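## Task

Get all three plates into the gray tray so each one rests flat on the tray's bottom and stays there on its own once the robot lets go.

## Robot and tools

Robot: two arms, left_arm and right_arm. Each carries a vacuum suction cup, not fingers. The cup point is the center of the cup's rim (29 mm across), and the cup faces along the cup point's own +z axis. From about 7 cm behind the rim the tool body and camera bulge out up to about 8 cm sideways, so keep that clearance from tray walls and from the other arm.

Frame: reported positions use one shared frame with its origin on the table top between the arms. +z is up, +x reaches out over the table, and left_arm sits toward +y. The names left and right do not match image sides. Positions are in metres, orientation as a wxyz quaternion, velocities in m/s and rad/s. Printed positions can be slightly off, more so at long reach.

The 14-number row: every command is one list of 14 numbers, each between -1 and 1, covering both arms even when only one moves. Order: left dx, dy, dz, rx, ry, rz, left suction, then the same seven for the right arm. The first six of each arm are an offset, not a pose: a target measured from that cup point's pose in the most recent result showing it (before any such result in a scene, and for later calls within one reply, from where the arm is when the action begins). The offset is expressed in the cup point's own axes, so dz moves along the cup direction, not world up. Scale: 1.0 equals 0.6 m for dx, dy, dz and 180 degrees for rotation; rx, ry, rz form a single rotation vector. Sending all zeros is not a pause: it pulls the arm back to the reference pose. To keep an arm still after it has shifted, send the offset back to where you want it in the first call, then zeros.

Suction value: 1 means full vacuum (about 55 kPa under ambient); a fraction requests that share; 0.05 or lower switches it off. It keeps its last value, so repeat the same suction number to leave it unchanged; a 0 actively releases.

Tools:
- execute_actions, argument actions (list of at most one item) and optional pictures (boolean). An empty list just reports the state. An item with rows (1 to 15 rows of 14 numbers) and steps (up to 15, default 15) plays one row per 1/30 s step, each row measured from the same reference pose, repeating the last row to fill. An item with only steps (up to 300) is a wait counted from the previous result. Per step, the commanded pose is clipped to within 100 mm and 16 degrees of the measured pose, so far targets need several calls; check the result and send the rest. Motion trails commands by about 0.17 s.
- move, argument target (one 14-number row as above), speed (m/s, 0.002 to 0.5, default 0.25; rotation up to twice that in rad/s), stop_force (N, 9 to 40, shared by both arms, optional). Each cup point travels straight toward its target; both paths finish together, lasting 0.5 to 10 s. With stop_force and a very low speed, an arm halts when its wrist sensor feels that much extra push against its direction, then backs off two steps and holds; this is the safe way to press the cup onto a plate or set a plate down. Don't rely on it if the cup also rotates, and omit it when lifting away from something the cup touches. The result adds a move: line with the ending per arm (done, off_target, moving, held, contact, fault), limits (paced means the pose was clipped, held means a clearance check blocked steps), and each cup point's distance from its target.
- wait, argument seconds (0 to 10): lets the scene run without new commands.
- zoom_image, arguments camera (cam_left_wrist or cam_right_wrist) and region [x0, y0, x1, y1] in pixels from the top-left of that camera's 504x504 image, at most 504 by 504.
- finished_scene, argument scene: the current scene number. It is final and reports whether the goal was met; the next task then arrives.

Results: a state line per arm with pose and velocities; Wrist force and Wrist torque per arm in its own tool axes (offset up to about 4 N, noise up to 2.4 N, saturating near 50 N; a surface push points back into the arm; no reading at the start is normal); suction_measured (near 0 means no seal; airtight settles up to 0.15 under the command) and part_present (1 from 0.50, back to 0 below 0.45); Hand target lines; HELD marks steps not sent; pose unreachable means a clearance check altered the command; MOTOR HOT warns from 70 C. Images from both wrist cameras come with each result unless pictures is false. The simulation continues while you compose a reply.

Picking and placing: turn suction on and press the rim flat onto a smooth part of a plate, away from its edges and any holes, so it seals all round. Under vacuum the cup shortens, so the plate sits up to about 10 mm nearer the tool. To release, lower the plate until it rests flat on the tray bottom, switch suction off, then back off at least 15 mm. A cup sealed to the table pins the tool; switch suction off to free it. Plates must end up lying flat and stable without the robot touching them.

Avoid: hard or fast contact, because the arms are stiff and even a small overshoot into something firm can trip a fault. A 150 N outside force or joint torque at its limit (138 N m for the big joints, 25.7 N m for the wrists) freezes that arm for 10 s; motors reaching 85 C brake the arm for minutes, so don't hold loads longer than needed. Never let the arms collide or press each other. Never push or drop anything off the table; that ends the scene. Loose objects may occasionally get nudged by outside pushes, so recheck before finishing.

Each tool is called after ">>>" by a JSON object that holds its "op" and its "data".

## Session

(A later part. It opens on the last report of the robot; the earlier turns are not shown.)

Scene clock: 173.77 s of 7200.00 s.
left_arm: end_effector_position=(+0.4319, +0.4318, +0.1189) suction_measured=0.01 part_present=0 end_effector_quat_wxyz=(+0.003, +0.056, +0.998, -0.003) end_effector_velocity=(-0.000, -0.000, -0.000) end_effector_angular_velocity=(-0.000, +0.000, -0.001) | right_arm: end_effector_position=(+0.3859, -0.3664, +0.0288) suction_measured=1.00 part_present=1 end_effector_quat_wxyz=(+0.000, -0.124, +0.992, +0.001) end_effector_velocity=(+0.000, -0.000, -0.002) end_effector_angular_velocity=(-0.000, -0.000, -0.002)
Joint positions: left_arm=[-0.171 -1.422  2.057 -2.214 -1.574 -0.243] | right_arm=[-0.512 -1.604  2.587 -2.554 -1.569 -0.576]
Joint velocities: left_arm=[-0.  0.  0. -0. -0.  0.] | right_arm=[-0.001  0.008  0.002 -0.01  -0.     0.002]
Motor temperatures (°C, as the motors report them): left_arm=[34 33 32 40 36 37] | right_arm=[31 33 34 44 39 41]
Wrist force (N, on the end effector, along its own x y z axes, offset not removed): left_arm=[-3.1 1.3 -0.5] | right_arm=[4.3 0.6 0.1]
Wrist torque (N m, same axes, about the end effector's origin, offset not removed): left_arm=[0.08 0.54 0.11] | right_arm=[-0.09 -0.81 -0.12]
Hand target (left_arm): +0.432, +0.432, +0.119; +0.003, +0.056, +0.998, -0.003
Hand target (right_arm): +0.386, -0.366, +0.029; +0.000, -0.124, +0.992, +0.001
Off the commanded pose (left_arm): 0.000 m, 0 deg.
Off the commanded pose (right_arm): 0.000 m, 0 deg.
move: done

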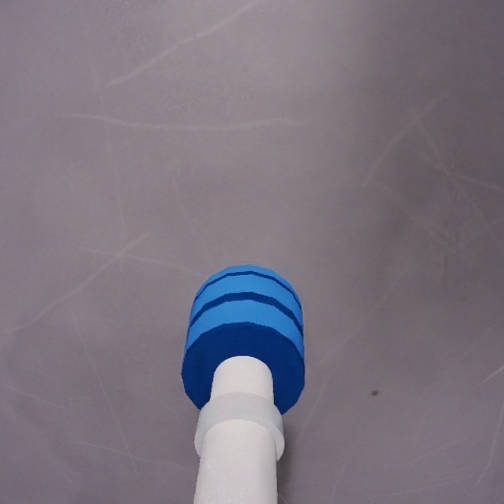

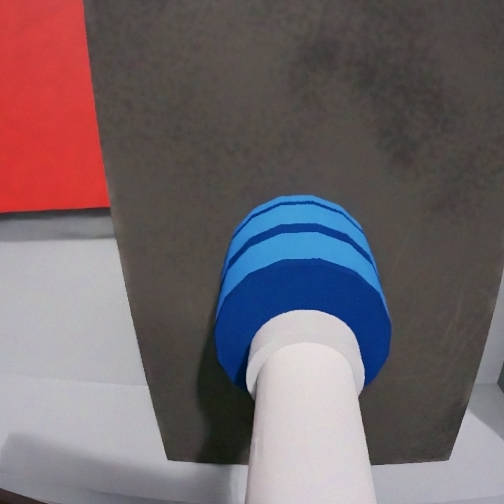

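Inside the walls; nudging slightly right and lowering.

>>> {"op": "move", "data": {"target": [0,0,0,0,0,0,0,-0.004,-0.005,0.05,0,0,0,1], "speed": 0.006, "stop_force": 10}}

Scene clock: 186.03 s of 7200.00 s.
left_arm: end_effector_position=(+0.4319, +0.4318, +0.1189) suction_measured=0.01 part_present=0 end_effector_quat_wxyz=(+0.003, +0.056, +0.998, -0.003) end_effector_velocity=(-0.000, -0.000, -0.000) end_effector_angular_velocity=(+0.000, -0.000, -0.001) | right_arm: end_effector_position=(+0.3885, -0.3685, +0.0017) suction_measured=1.00 part_present=1 end_effector_quat_wxyz=(+0.000, -0.124, +0.992, +0.001) end_effector_velocity=(-0.001, +0.000, +0.002) end_effector_angular_velocity=(+0.001, +0.002, -0.001)
Joint positions: left_arm=[-0.171 -1.422  2.057 -2.214 -1.574 -0.243] | right_arm=[-0.516 -1.491  2.607 -2.687 -1.569 -0.58 ]
Joint velocities: left_arm=[-0.001  0.     0.    -0.     0.    -0.   ] | right_arm=[-0.    -0.008 -0.001  0.01   0.     0.001]
Motor temperatures (°C, as the motors report them): left_arm=[34 33 32 40 36 37] | right_arm=[31 33 34 44 39 41]
Wrist force (N, on the end effector, along its own x y z axes, offset not removed): left_arm=[2.4 -0.5 2.5] | right_arm=[5.3 3.9 -27.0]
Wrist torque (N m, same axes, about the end effector's origin, offset not removed): left_arm=[0.07 -0.09 0.18] | right_arm=[0.09 -0.43 -0.27]
Hand target (left_arm): +0.432, +0.432, +0.119; +0.003, +0.056, +0.998, -0.003
Hand target (right_arm): +0.389, -0.368, +0.002; +0.000, -0.124, +0.992, +0.001
Off the commanded pose (left_arm): 0.000 m, 0 deg.
Off the commanded pose (right_arm): 0.003 m, 0 deg.
After step 90, 4.37 s passed at rest.
move: contact (right_arm)

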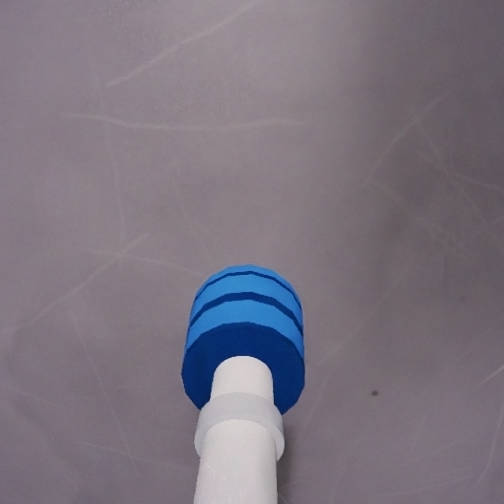

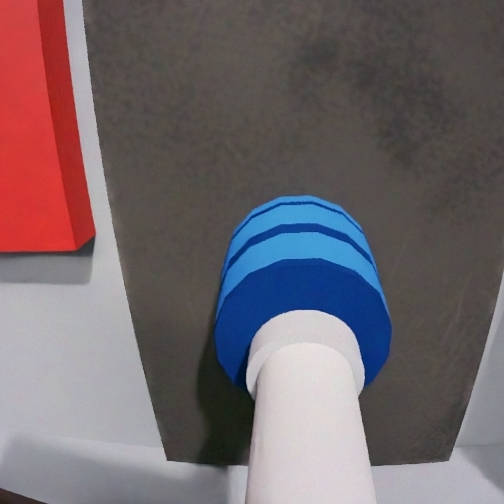

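>>> {"op": "execute_actions", "data": {"actions": [{"rows":[[0,0,0,0,0,0,0,0,0,-0.004,0,0,0,0]]}], "pictures": false}}

>>> {"op": "move", "data": {"target": [0,0,0,0,0,0,0,0,0,-0.25,0,0,0,0]}}

>>> {"op": "move", "data": {"target": [0,0,0,0,0,0,0,-0.023,0.87,0.03,0,0,0.41,0]}}

Scene clock: 199.73 s of 7200.00 s.
left_arm: end_effector_position=(+0.4319, +0.4318, +0.1189) suction_measured=0.01 part_present=0 end_effector_quat_wxyz=(+0.003, +0.056, +0.998, -0.003) end_effector_velocity=(+0.000, +0.001, +0.000) end_effector_angular_velocity=(+0.000, -0.000, +0.001) | right_arm: end_effector_position=(+0.3885, -0.3685, +0.0040) suction_measured=0.00 part_present=0 end_effector_quat_wxyz=(+0.000, -0.124, +0.992, +0.001) end_effector_velocity=(+0.000, +0.000, +0.000) end_effector_angular_velocity=(-0.000, -0.001, +0.001)
Joint positions: left_arm=[-0.171 -1.422  2.057 -2.214 -1.574 -0.243] | right_arm=[-0.516 -1.501  2.605 -2.675 -1.569 -0.579]
Joint velocities: left_arm=[ 0.001  0.    -0.     0.     0.     0.   ] | right_arm=[ 0.001 -0.001 -0.     0.001  0.     0.   ]
Motor temperatures (°C, as the motors report them): left_arm=[34 33 32 40 36 37] | right_arm=[31 33 34 44 39 41]
Wrist force (N, on the end effector, along its own x y z axes, offset not removed): left_arm=[0.9 1.2 3.2] | right_arm=[1.4 2.2 -6.3]
Wrist torque (N m, same axes, about the end effector's origin, offset not removed): left_arm=[0.05 -0.07 0.07] | right_arm=[0.15 -0.18 -0.07]
Hand target (left_arm): +0.432, +0.432, +0.119; +0.003, +0.056, +0.998, -0.003
Hand target (right_arm): +0.389, -0.368, +0.004; +0.000, -0.124, +0.992, +0.001
Off the commanded pose (left_arm): 0.000 m, 0 deg.
Off the commanded pose (right_arm): 0.000 m, 0 deg.
Steps of this call (steps 1 to 90: nothing new was sent; then 10.20 s passed at rest; steps 91 to 105: all 15 steps of this action). Readings (end_effector_position | what the end effector reports):
91: left_arm (+0.4319, +0.4318, +0.1189) | right_arm (+0.3886, -0.3685, +0.0019) | left_arm suction_measured=0.01 part_present=0 | right_arm suction_measured=0.66 part_present=1
92: left_arm (+0.4319, +0.4318, +0.1189) | right_arm (+0.3887, -0.3685, +0.0023) | left_arm suction_measured=0.01 part_present=0 | right_arm suction_measured=0.00 part_present=0
94: left_arm (+0.4319, +0.4318, +0.1189) | right_arm (+0.3887, -0.3685, +0.0032) | left_arm suction_measured=0.01 part_present=0 | right_arm suction_measured=0.00 part_present=0
98: left_arm (+0.4319, +0.4318, +0.1189) | right_arm (+0.3886, -0.3685, +0.0038) | left_arm suction_measured=0.01 part_present=0 | right_arm suction_measured=0.00 part_present=0
105: the state above

Scene clock: 201.17 s of 7200.00 s.
left_arm: end_effector_position=(+0.4319, +0.4318, +0.1189) suction_measured=0.01 part_present=0 end_effector_quat_wxyz=(+0.003, +0.056, +0.998, -0.003) end_effector_velocity=(-0.000, -0.000, -0.000) end_effector_angular_velocity=(-0.001, +0.000, -0.001) | right_arm: end_effector_position=(+0.3886, -0.3685, +0.1541) suction_measured=0.00 part_present=0 end_effector_quat_wxyz=(+0.000, -0.124, +0.992, +0.001) end_effector_velocity=(-0.001, -0.000, +0.002) end_effector_angular_velocity=(+0.002, +0.003, +0.000)
Joint positions: left_arm=[-0.171 -1.422  2.057 -2.214 -1.574 -0.243] | right_arm=[-0.515 -1.917  2.383 -2.037 -1.569 -0.579]
Joint velocities: left_arm=[-0.001  0.    -0.     0.    -0.001  0.   ] | right_arm=[-0.002 -0.003 -0.004  0.01   0.001 -0.002]
Motor temperatures (°C, as the motors report them): left_arm=[34 33 32 40 36 37] | right_arm=[31 33 34 44 39 41]
Wrist force (N, on the end effector, along its own x y z axes, offset not removed): left_arm=[-1.7 2.0 2.7] | right_arm=[3.2 0.1 0.1]
Wrist torque (N m, same axes, about the end effector's origin, offset not removed): left_arm=[-0.04 0.22 0.18] | right_arm=[-0.15 -0.54 -0.15]
Hand target (left_arm): +0.432, +0.432, +0.119; +0.003, +0.056, +0.998, -0.003
Hand target (right_arm): +0.389, -0.368, +0.154; +0.000, -0.124, +0.992, +0.001
Off the commanded pose (left_arm): 0.000 m, 0 deg.
Off the commanded pose (right_arm): 0.000 m, 0 deg.
move: done

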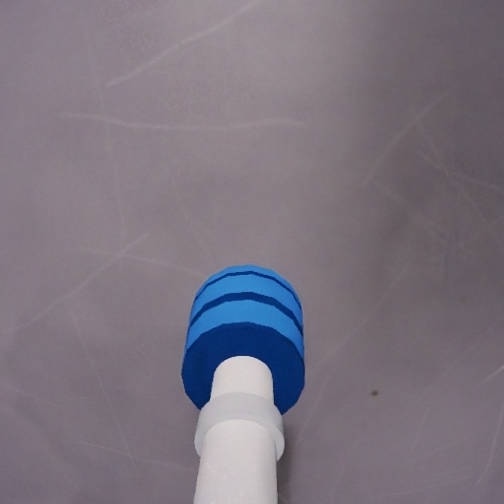

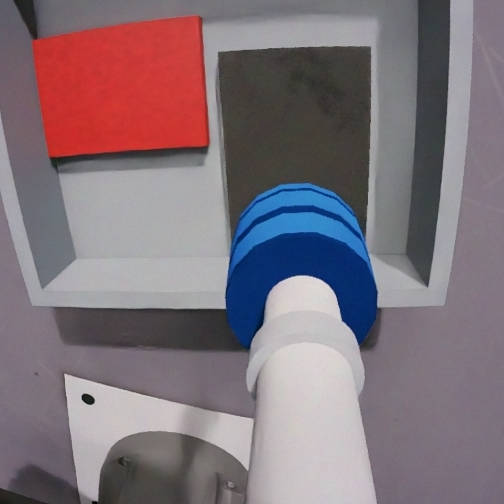

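Scene clock: 204.33 s of 7200.00 s.
left_arm: end_effector_position=(+0.4319, +0.4318, +0.1189) suction_measured=0.01 part_present=0 end_effector_quat_wxyz=(+0.003, +0.056, +0.998, -0.003) end_effector_velocity=(-0.000, -0.000, -0.000) end_effector_angular_velocity=(+0.000, +0.000, -0.001) | right_arm: end_effector_position=(+0.2732, +0.1414, +0.1356) suction_measured=0.00 part_present=0 end_effector_quat_wxyz=(-0.001, +0.497, +0.868, +0.000) end_effector_velocity=(+0.001, +0.001, +0.000) end_effector_angular_velocity=(-0.001, -0.000, -0.006)
Joint positions: left_arm=[-0.171 -1.422  2.057 -2.214 -1.574 -0.243] | right_arm=[ 0.769 -1.269  1.805 -2.108 -1.569  1.993]
Joint velocities: left_arm=[-0.001 -0.     0.    -0.     0.    -0.   ] | right_arm=[ 0.001  0.003 -0.005  0.003 -0.001  0.007]
Motor temperatures (°C, as the motors report them): left_arm=[34 33 32 40 36 37] | right_arm=[31 33 34 44 39 41]
Wrist force (N, on the end effector, along its own x y z axes, offset not removed): left_arm=[-1.2 -1.0 0.4] | right_arm=[2.8 1.3 -1.5]
Wrist torque (N m, same axes, about the end effector's origin, offset not removed): left_arm=[-0.39 0.24 0.07] | right_arm=[0.11 -0.47 -0.17]
Hand target (left_arm): +0.432, +0.432, +0.119; +0.003, +0.056, +0.998, -0.003
Hand target (right_arm): +0.273, +0.142, +0.136; -0.001, +0.497, +0.868, +0.000
Off the commanded pose (left_arm): 0.000 m, 0 deg.
Off the commanded pose (right_arm): 0.001 m, 0 deg.
move: done

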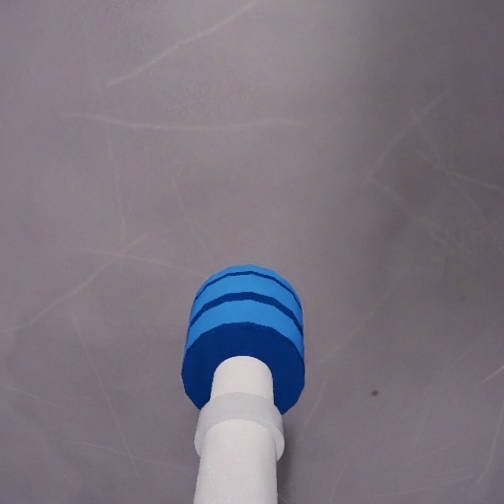

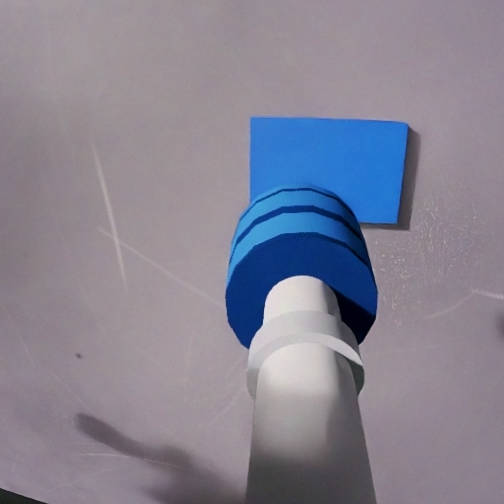

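>>> {"op": "move", "data": {"target": [0,0,0,0,0,0,0,0.005,-0.028,0.175,0,0,0,1]}}

>>> {"op": "move", "data": {"target": [0,0,0,0,0,0,0,0,0,0.06,0,0,0,1], "speed": 0.01, "stop_force": 12}}

>>> {"op": "move", "data": {"target": [0,0,0,0,0,0,0,0,0,-0.25,0,0,0,1]}}

>>> {"op": "move", "data": {"target": [0,0,0,0,0,0,0,-0.665,-0.26,0,0,0,-0.425,1]}}

>>> {"op": "move", "data": {"target": [0,0,0,0,0,0,0,0,0,0.2,0,0,0,1], "speed": 0.03, "stop_force": 10}}

Scene clock: 215.67 s of 7200.00 s.
left_arm: end_effector_position=(+0.4319, +0.4318, +0.1189) suction_measured=0.01 part_present=0 end_effector_quat_wxyz=(+0.003, +0.056, +0.998, -0.003) end_effector_velocity=(+0.000, +0.000, +0.000) end_effector_angular_velocity=(-0.000, +0.000, +0.001) | right_arm: end_effector_position=(+0.2571, +0.1354, +0.0307) suction_measured=0.00 part_present=0 end_effector_quat_wxyz=(-0.001, +0.497, +0.868, +0.000) end_effector_velocity=(-0.000, +0.001, -0.002) end_effector_angular_velocity=(+0.001, -0.000, +0.001)
Joint positions: left_arm=[-0.171 -1.422  2.057 -2.214 -1.574 -0.243] | right_arm=[ 0.787 -1.13   1.94  -2.381 -1.569  2.01 ]
Joint velocities: left_arm=[ 0.001  0.    -0.    -0.    -0.     0.   ] | right_arm=[ 0.001  0.004  0.001 -0.006  0.001 -0.   ]
Motor temperatures (°C, as the motors report them): left_arm=[34 33 32 40 36 37] | right_arm=[31 33 34 44 39 41]
Wrist force (N, on the end effector, along its own x y z axes, offset not removed): left_arm=[1.2 0.0 0.1] | right_arm=[2.9 0.9 -0.4]
Wrist torque (N m, same axes, about the end effector's origin, offset not removed): left_arm=[0.04 0.02 0.00] | right_arm=[0.14 -0.45 -0.16]
Hand target (left_arm): +0.432, +0.432, +0.119; +0.003, +0.056, +0.998, -0.003
Hand target (right_arm): +0.257, +0.135, +0.031; -0.001, +0.497, +0.868, +0.000
Off the commanded pose (left_arm): 0.000 m, 0 deg.
Off the commanded pose (right_arm): 0.000 m, 0 deg.
After step 90, 7.33 s passed at rest.
move: done

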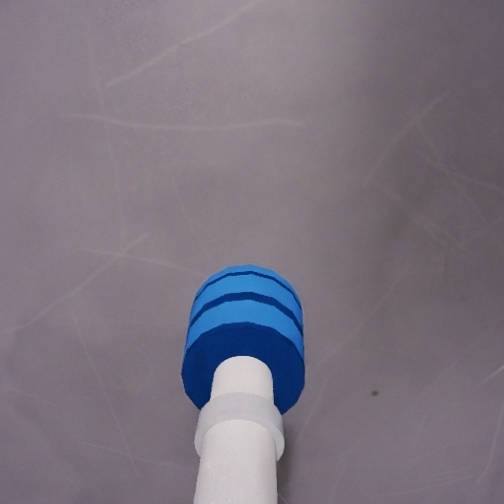

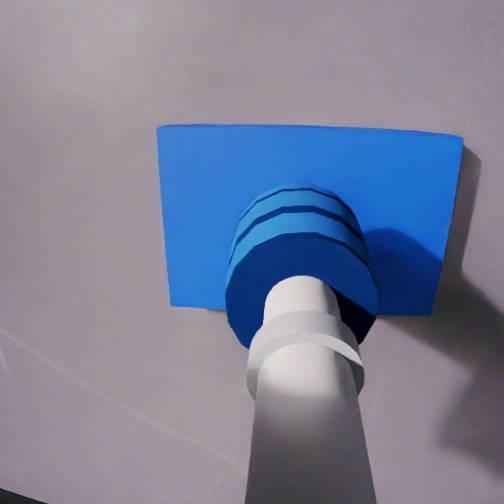

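Scene clock: 219.27 s of 7200.00 s.
left_arm: end_effector_position=(+0.4319, +0.4318, +0.1189) suction_measured=0.01 part_present=0 end_effector_quat_wxyz=(+0.003, +0.056, +0.998, -0.003) end_effector_velocity=(+0.000, +0.000, +0.000) end_effector_angular_velocity=(-0.000, -0.000, +0.000) | right_arm: end_effector_position=(+0.2571, +0.1353, -0.0015) suction_measured=0.99 part_present=1 end_effector_quat_wxyz=(-0.001, +0.497, +0.868, +0.000) end_effector_velocity=(+0.000, -0.001, +0.002) end_effector_angular_velocity=(-0.003, +0.002, +0.001)
Joint positions: left_arm=[-0.171 -1.422  2.057 -2.214 -1.574 -0.243] | right_arm=[ 0.787 -1.069  1.958 -2.46  -1.569  2.01 ]
Joint velocities: left_arm=[ 0.  0. -0. -0. -0.  0.] | right_arm=[-0.001 -0.004 -0.002  0.009 -0.    -0.001]
Motor temperatures (°C, as the motors report them): left_arm=[34 33 32 40 36 37] | right_arm=[31 33 34 44 39 41]
Wrist force (N, on the end effector, along its own x y z axes, offset not removed): left_arm=[-3.2 -1.1 3.7] | right_arm=[1.1 -0.2 -26.1]
Wrist torque (N m, same axes, about the end effector's origin, offset not removed): left_arm=[-0.18 0.50 0.07] | right_arm=[-0.07 -0.25 -0.19]
Hand target (left_arm): +0.432, +0.432, +0.119; +0.003, +0.056, +0.998, -0.003
Hand target (right_arm): +0.257, +0.135, -0.001; -0.001, +0.497, +0.868, +0.000
Off the commanded pose (left_arm): 0.000 m, 0 deg.
Off the commanded pose (right_arm): 0.004 m, 0 deg.
move: contact (right_arm)

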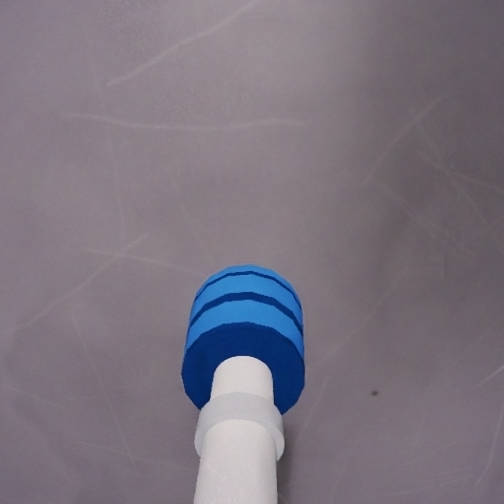

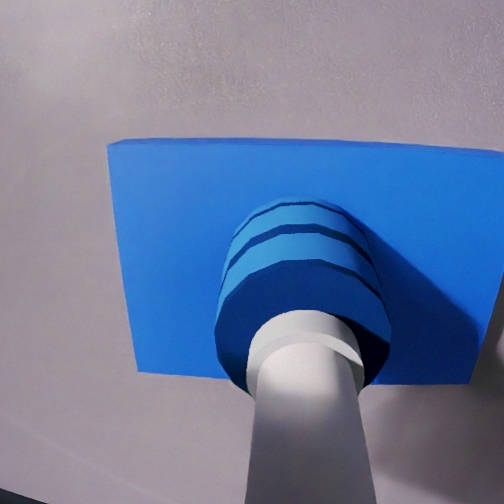

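Scene clock: 220.43 s of 7200.00 s.
left_arm: end_effector_position=(+0.4319, +0.4318, +0.1189) suction_measured=0.01 part_present=0 end_effector_quat_wxyz=(+0.003, +0.056, +0.998, -0.003) end_effector_velocity=(-0.000, -0.000, -0.000) end_effector_angular_velocity=(-0.000, +0.000, -0.000) | right_arm: end_effector_position=(+0.2571, +0.1354, +0.1485) suction_measured=1.00 part_present=1 end_effector_quat_wxyz=(-0.001, +0.497, +0.868, +0.000) end_effector_velocity=(+0.001, -0.000, +0.002) end_effector_angular_velocity=(-0.000, -0.001, -0.003)
Joint positions: left_arm=[-0.171 -1.422  2.057 -2.214 -1.574 -0.243] | right_arm=[ 0.787 -1.309  1.822 -2.084 -1.569  2.01 ]
Joint velocities: left_arm=[-0. -0.  0.  0. -0.  0.] | right_arm=[-0.001 -0.002 -0.004  0.006 -0.001  0.002]
Motor temperatures (°C, as the motors report them): left_arm=[34 33 32 40 36 37] | right_arm=[31 33 34 44 39 41]
Wrist force (N, on the end effector, along its own x y z axes, offset not removed): left_arm=[-1.9 -1.4 1.1] | right_arm=[1.2 2.0 -0.7]
Wrist torque (N m, same axes, about the end effector's origin, offset not removed): left_arm=[-0.30 0.33 -0.14] | right_arm=[0.19 -0.34 -0.10]
Hand target (left_arm): +0.432, +0.432, +0.119; +0.003, +0.056, +0.998, -0.003
Hand target (right_arm): +0.257, +0.135, +0.149; -0.001, +0.497, +0.868, +0.000
Off the commanded pose (left_arm): 0.000 m, 0 deg.
Off the commanded pose (right_arm): 0.000 m, 0 deg.
move: done

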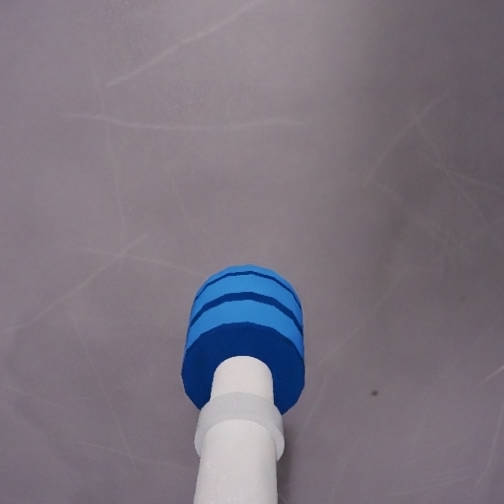

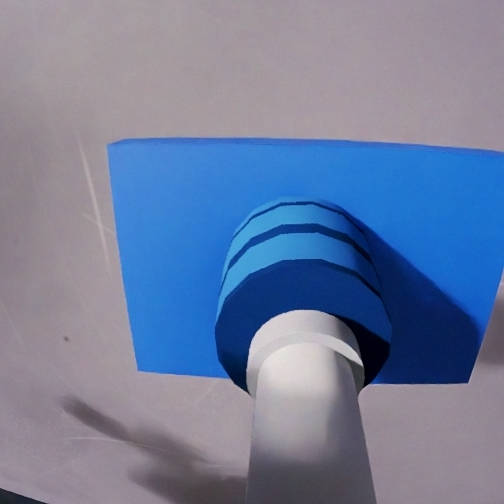

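Scene clock: 223.67 s of 7200.00 s.
left_arm: end_effector_position=(+0.4319, +0.4318, +0.1189) suction_measured=0.01 part_present=0 end_effector_quat_wxyz=(+0.003, +0.056, +0.998, -0.003) end_effector_velocity=(+0.000, -0.000, +0.000) end_effector_angular_velocity=(+0.000, -0.000, -0.000) | right_arm: end_effector_position=(+0.3253, -0.2879, +0.1490) suction_measured=1.00 part_present=1 end_effector_quat_wxyz=(+0.000, -0.147, +0.989, +0.000) end_effector_velocity=(+0.000, -0.002, +0.000) end_effector_angular_velocity=(+0.006, +0.000, +0.010)
Joint positions: left_arm=[-0.171 -1.422  2.057 -2.214 -1.574 -0.243] | right_arm=[-0.283 -2.067  2.474 -1.978 -1.57  -0.394]
Joint velocities: left_arm=[-0.  0. -0. -0.  0. -0.] | right_arm=[-0.013 -0.003  0.001  0.004  0.005 -0.023]
Motor temperatures (°C, as the motors report them): left_arm=[34 33 32 40 36 37] | right_arm=[31 33 34 44 39 41]
Wrist force (N, on the end effector, along its own x y z axes, offset not removed): left_arm=[2.0 -1.6 1.3] | right_arm=[1.3 1.3 -3.2]
Wrist torque (N m, same axes, about the end effector's origin, offset not removed): left_arm=[-0.51 0.09 0.24] | right_arm=[0.03 -0.39 -0.19]
Hand target (left_arm): +0.432, +0.432, +0.119; +0.003, +0.056, +0.998, -0.003
Hand target (right_arm): +0.325, -0.288, +0.149; +0.000, -0.147, +0.989, +0.001
Off the commanded pose (left_arm): 0.000 m, 0 deg.
Off the commanded pose (right_arm): 0.001 m, 0 deg.
move: done

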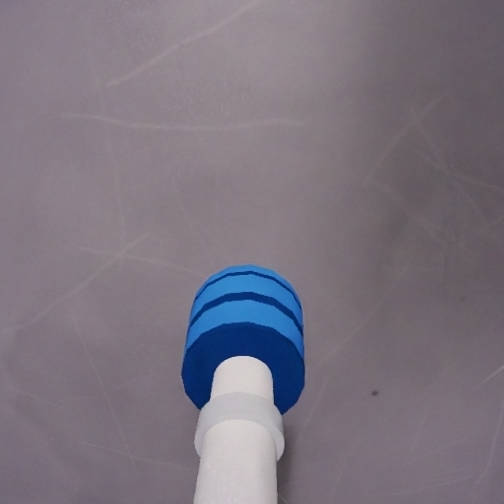

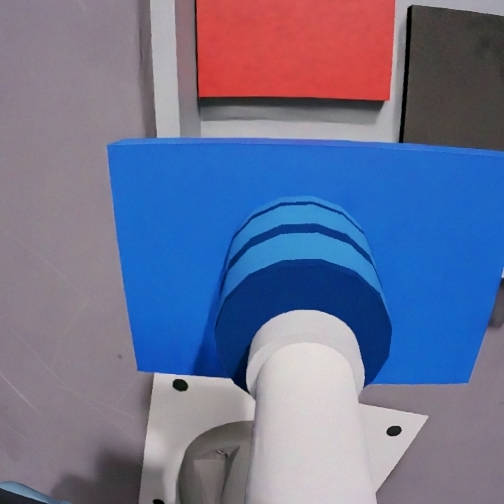

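Scene clock: 228.00 s of 7200.00 s.
left_arm: end_effector_position=(+0.4319, +0.4318, +0.1189) suction_measured=0.01 part_present=0 end_effector_quat_wxyz=(+0.003, +0.056, +0.998, -0.003) end_effector_velocity=(+0.000, +0.000, +0.000) end_effector_angular_velocity=(+0.001, -0.000, +0.000) | right_arm: end_effector_position=(+0.3253, -0.2880, +0.0290) suction_measured=1.00 part_present=1 end_effector_quat_wxyz=(+0.000, -0.147, +0.989, +0.000) end_effector_velocity=(+0.000, +0.000, -0.002) end_effector_angular_velocity=(-0.000, -0.001, +0.001)
Joint positions: left_arm=[-0.171 -1.422  2.057 -2.214 -1.574 -0.243] | right_arm=[-0.284 -1.73   2.689 -2.53  -1.57  -0.394]
Joint velocities: left_arm=[ 0.    -0.    -0.    -0.     0.001 -0.   ] | right_arm=[ 0.001  0.01   0.002 -0.013  0.     0.   ]
Motor temperatures (°C, as the motors report them): left_arm=[34 33 32 40 36 37] | right_arm=[31 33 34 44 39 41]
Wrist force (N, on the end effector, along its own x y z axes, offset not removed): left_arm=[0.3 0.3 1.8] | right_arm=[1.0 1.7 -2.2]
Wrist torque (N m, same axes, about the end effector's origin, offset not removed): left_arm=[-0.26 -0.04 0.08] | right_arm=[0.27 -0.21 -0.25]
Hand target (left_arm): +0.432, +0.432, +0.119; +0.003, +0.056, +0.998, -0.003
Hand target (right_arm): +0.325, -0.288, +0.029; +0.000, -0.147, +0.989, +0.000
Off the commanded pose (left_arm): 0.000 m, 0 deg.
Off the commanded pose (right_arm): 0.000 m, 0 deg.
move: done

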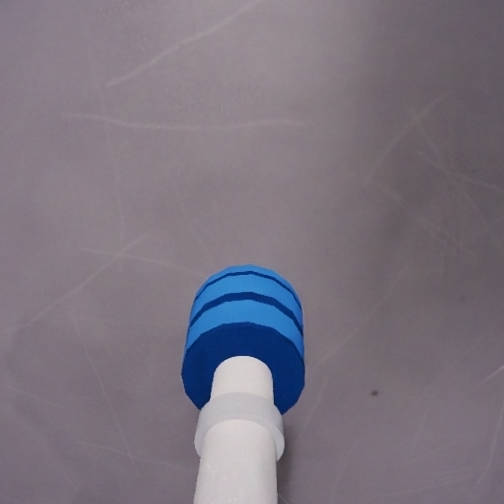

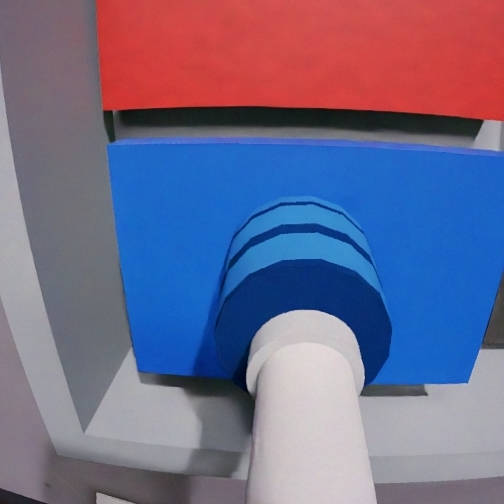

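>>> {"op": "move", "data": {"target": [0,0,0,0,0,0,0,-0.005,0,0.05,0,0,0,1], "speed": 0.006, "stop_force": 10}}

>>> {"op": "execute_actions", "data": {"actions": [{"rows":[[0,0,0,0,0,0,0,0,0,-0.004,0,0,0,0]]}], "pictures": false}}

>>> {"op": "move", "data": {"target": [0,0,0,0,0,0,0,0,0,-0.35,0,0,0,0]}}

Scene clock: 236.57 s of 7200.00 s.
left_arm: end_effector_position=(+0.4319, +0.4318, +0.1189) suction_measured=0.01 part_present=0 end_effector_quat_wxyz=(+0.003, +0.056, +0.998, -0.003) end_effector_velocity=(+0.000, +0.001, -0.000) end_effector_angular_velocity=(+0.000, -0.000, +0.001) | right_arm: end_effector_position=(+0.3278, -0.2872, +0.0016) suction_measured=1.00 part_present=1 end_effector_quat_wxyz=(+0.000, -0.147, +0.989, +0.000) end_effector_velocity=(-0.001, -0.001, +0.002) end_effector_angular_velocity=(+0.000, +0.003, -0.001)
Joint positions: left_arm=[-0.171 -1.422  2.057 -2.214 -1.574 -0.243] | right_arm=[-0.279 -1.591  2.715 -2.695 -1.57  -0.39 ]
Joint velocities: left_arm=[ 0.001  0.     0.    -0.     0.     0.   ] | right_arm=[-0.002 -0.01  -0.001  0.014 -0.    -0.001]
Motor temperatures (°C, as the motors report them): left_arm=[34 33 32 40 36 37] | right_arm=[31 33 34 44 39 41]
Wrist force (N, on the end effector, along its own x y z axes, offset not removed): left_arm=[0.8 5.1 -0.7] | right_arm=[-1.2 -0.9 -24.7]
Wrist torque (N m, same axes, about the end effector's origin, offset not removed): left_arm=[0.54 0.07 0.31] | right_arm=[-0.06 -0.34 -0.19]
Hand target (left_arm): +0.432, +0.432, +0.119; +0.003, +0.056, +0.998, -0.003
Hand target (right_arm): +0.328, -0.287, +0.002; +0.000, -0.147, +0.989, +0.000
Off the commanded pose (left_arm): 0.000 m, 0 deg.
Off the commanded pose (right_arm): 0.003 m, 0 deg.
After step 90, 0.67 s passed at rest.
move: contact (right_arm)

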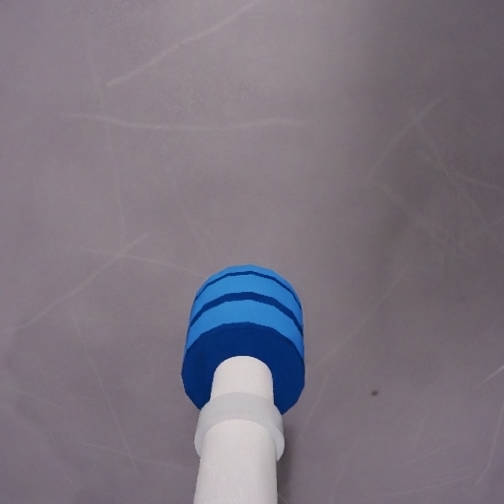

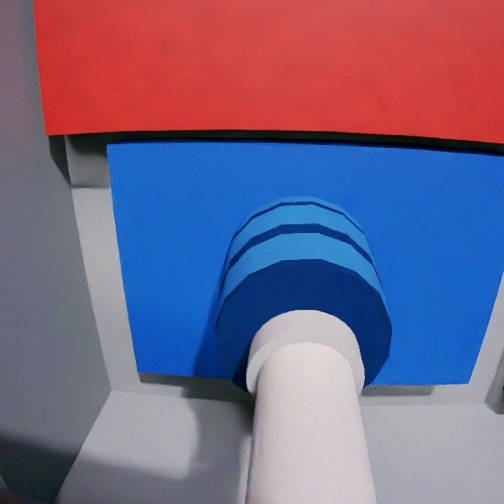

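Scene clock: 237.07 s of 7200.00 s.
left_arm: end_effector_position=(+0.4319, +0.4318, +0.1189) suction_measured=0.01 part_present=0 end_effector_quat_wxyz=(+0.003, +0.056, +0.998, -0.003) end_effector_velocity=(-0.000, -0.000, -0.000) end_effector_angular_velocity=(-0.000, +0.000, -0.000) | right_arm: end_effector_position=(+0.3278, -0.2872, +0.0040) suction_measured=0.00 part_present=0 end_effector_quat_wxyz=(+0.000, -0.147, +0.989, +0.000) end_effector_velocity=(+0.000, +0.000, +0.001) end_effector_angular_velocity=(-0.000, -0.002, +0.002)
Joint positions: left_arm=[-0.171 -1.422  2.057 -2.214 -1.574 -0.243] | right_arm=[-0.279 -1.604  2.713 -2.68  -1.57  -0.39 ]
Joint velocities: left_arm=[-0. -0.  0. -0. -0. -0.] | right_arm=[ 0.001 -0.002 -0.     0.001 -0.    -0.001]
Motor temperatures (°C, as the motors report them): left_arm=[34 33 32 40 36 37] | right_arm=[31 33 34 44 39 41]
Wrist force (N, on the end effector, along its own x y z axes, offset not removed): left_arm=[-3.0 0.8 -1.3] | right_arm=[2.6 2.7 -8.0]
Wrist torque (N m, same axes, about the end effector's origin, offset not removed): left_arm=[0.07 0.57 0.09] | right_arm=[0.17 -0.50 -0.24]
Hand target (left_arm): +0.432, +0.432, +0.119; +0.003, +0.056, +0.998, -0.003
Hand target (right_arm): +0.328, -0.287, +0.004; +0.000, -0.147, +0.989, +0.000
Off the commanded pose (left_arm): 0.000 m, 0 deg.
Off the commanded pose (right_arm): 0.000 m, 0 deg.
Steps of this call (steps 1 to 15: all 15 steps of this action). Readings (end_effector_position | what the end effector reports):
1: left_arm (+0.4319, +0.4318, +0.1189) | right_arm (+0.3278, -0.2872, +0.0017) | left_arm suction_measured=0.01 part_present=0 | right_arm suction_measured=0.66 part_present=1
2: left_arm (+0.4319, +0.4318, +0.1189) | right_arm (+0.3278, -0.2872, +0.0021) | left_arm suction_measured=0.01 part_present=0 | right_arm suction_measured=0.00 part_present=0
4: left_arm (+0.4319, +0.4318, +0.1189) | right_arm (+0.3278, -0.2872, +0.0030) | left_arm suction_measured=0.01 part_present=0 | right_arm suction_measured=0.00 part_present=0
8: left_arm (+0.4319, +0.4318, +0.1189) | right_arm (+0.3278, -0.2872, +0.0038) | left_arm suction_measured=0.01 part_present=0 | right_arm suction_measured=0.00 part_present=0
15: the state above

Scene clock: 238.77 s of 7200.00 s.
left_arm: end_effector_position=(+0.4319, +0.4318, +0.1189) suction_measured=0.01 part_present=0 end_effector_quat_wxyz=(+0.003, +0.056, +0.998, -0.003) end_effector_velocity=(+0.000, -0.000, +0.000) end_effector_angular_velocity=(-0.000, -0.000, -0.001) | right_arm: end_effector_position=(+0.3279, -0.2871, +0.2141) suction_measured=0.00 part_present=0 end_effector_quat_wxyz=(+0.000, -0.147, +0.989, +0.000) end_effector_velocity=(-0.001, +0.000, +0.001) end_effector_angular_velocity=(+0.001, +0.003, +0.001)
Joint positions: left_arm=[-0.171 -1.422  2.057 -2.214 -1.574 -0.243] | right_arm=[-0.279 -2.125  2.324 -1.771 -1.57  -0.39 ]
Joint velocities: left_arm=[-0.001 -0.    -0.    -0.    -0.     0.   ] | right_arm=[-0.001 -0.001 -0.004  0.008  0.001 -0.001]
Motor temperatures (°C, as the motors report them): left_arm=[34 33 32 40 36 37] | right_arm=[31 33 34 44 39 41]
Wrist force (N, on the end effector, along its own x y z axes, offset not removed): left_arm=[2.3 -1.8 0.2] | right_arm=[2.2 2.3 -0.6]
Wrist torque (N m, same axes, about the end effector's origin, offset not removed): left_arm=[-0.34 -0.19 0.06] | right_arm=[0.08 -0.45 -0.13]
Hand target (left_arm): +0.432, +0.432, +0.119; +0.003, +0.056, +0.998, -0.003
Hand target (right_arm): +0.328, -0.287, +0.214; +0.000, -0.147, +0.989, +0.000
Off the commanded pose (left_arm): 0.000 m, 0 deg.
Off the commanded pose (right_arm): 0.000 m, 0 deg.
move: done

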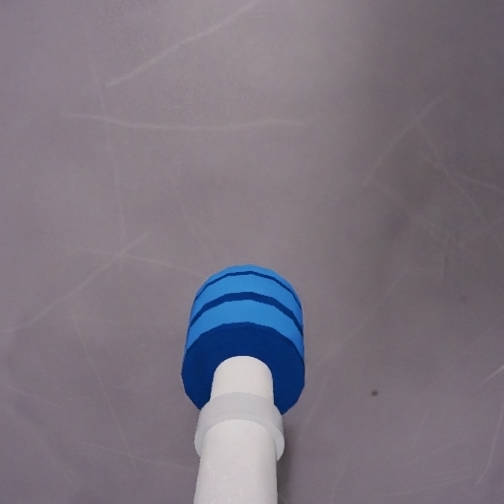

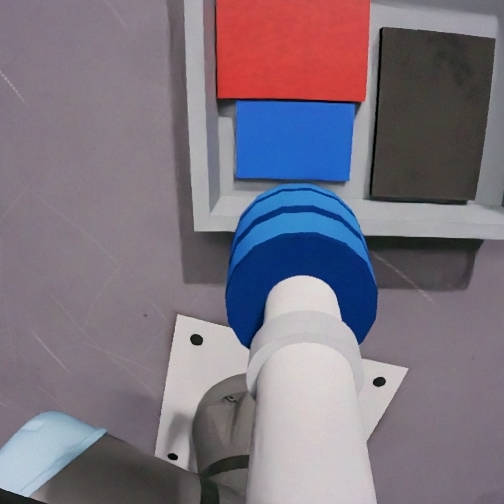

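>>> {"op": "finished_scene", "data": {"scene": 1}}

The scene is finished: the task was done.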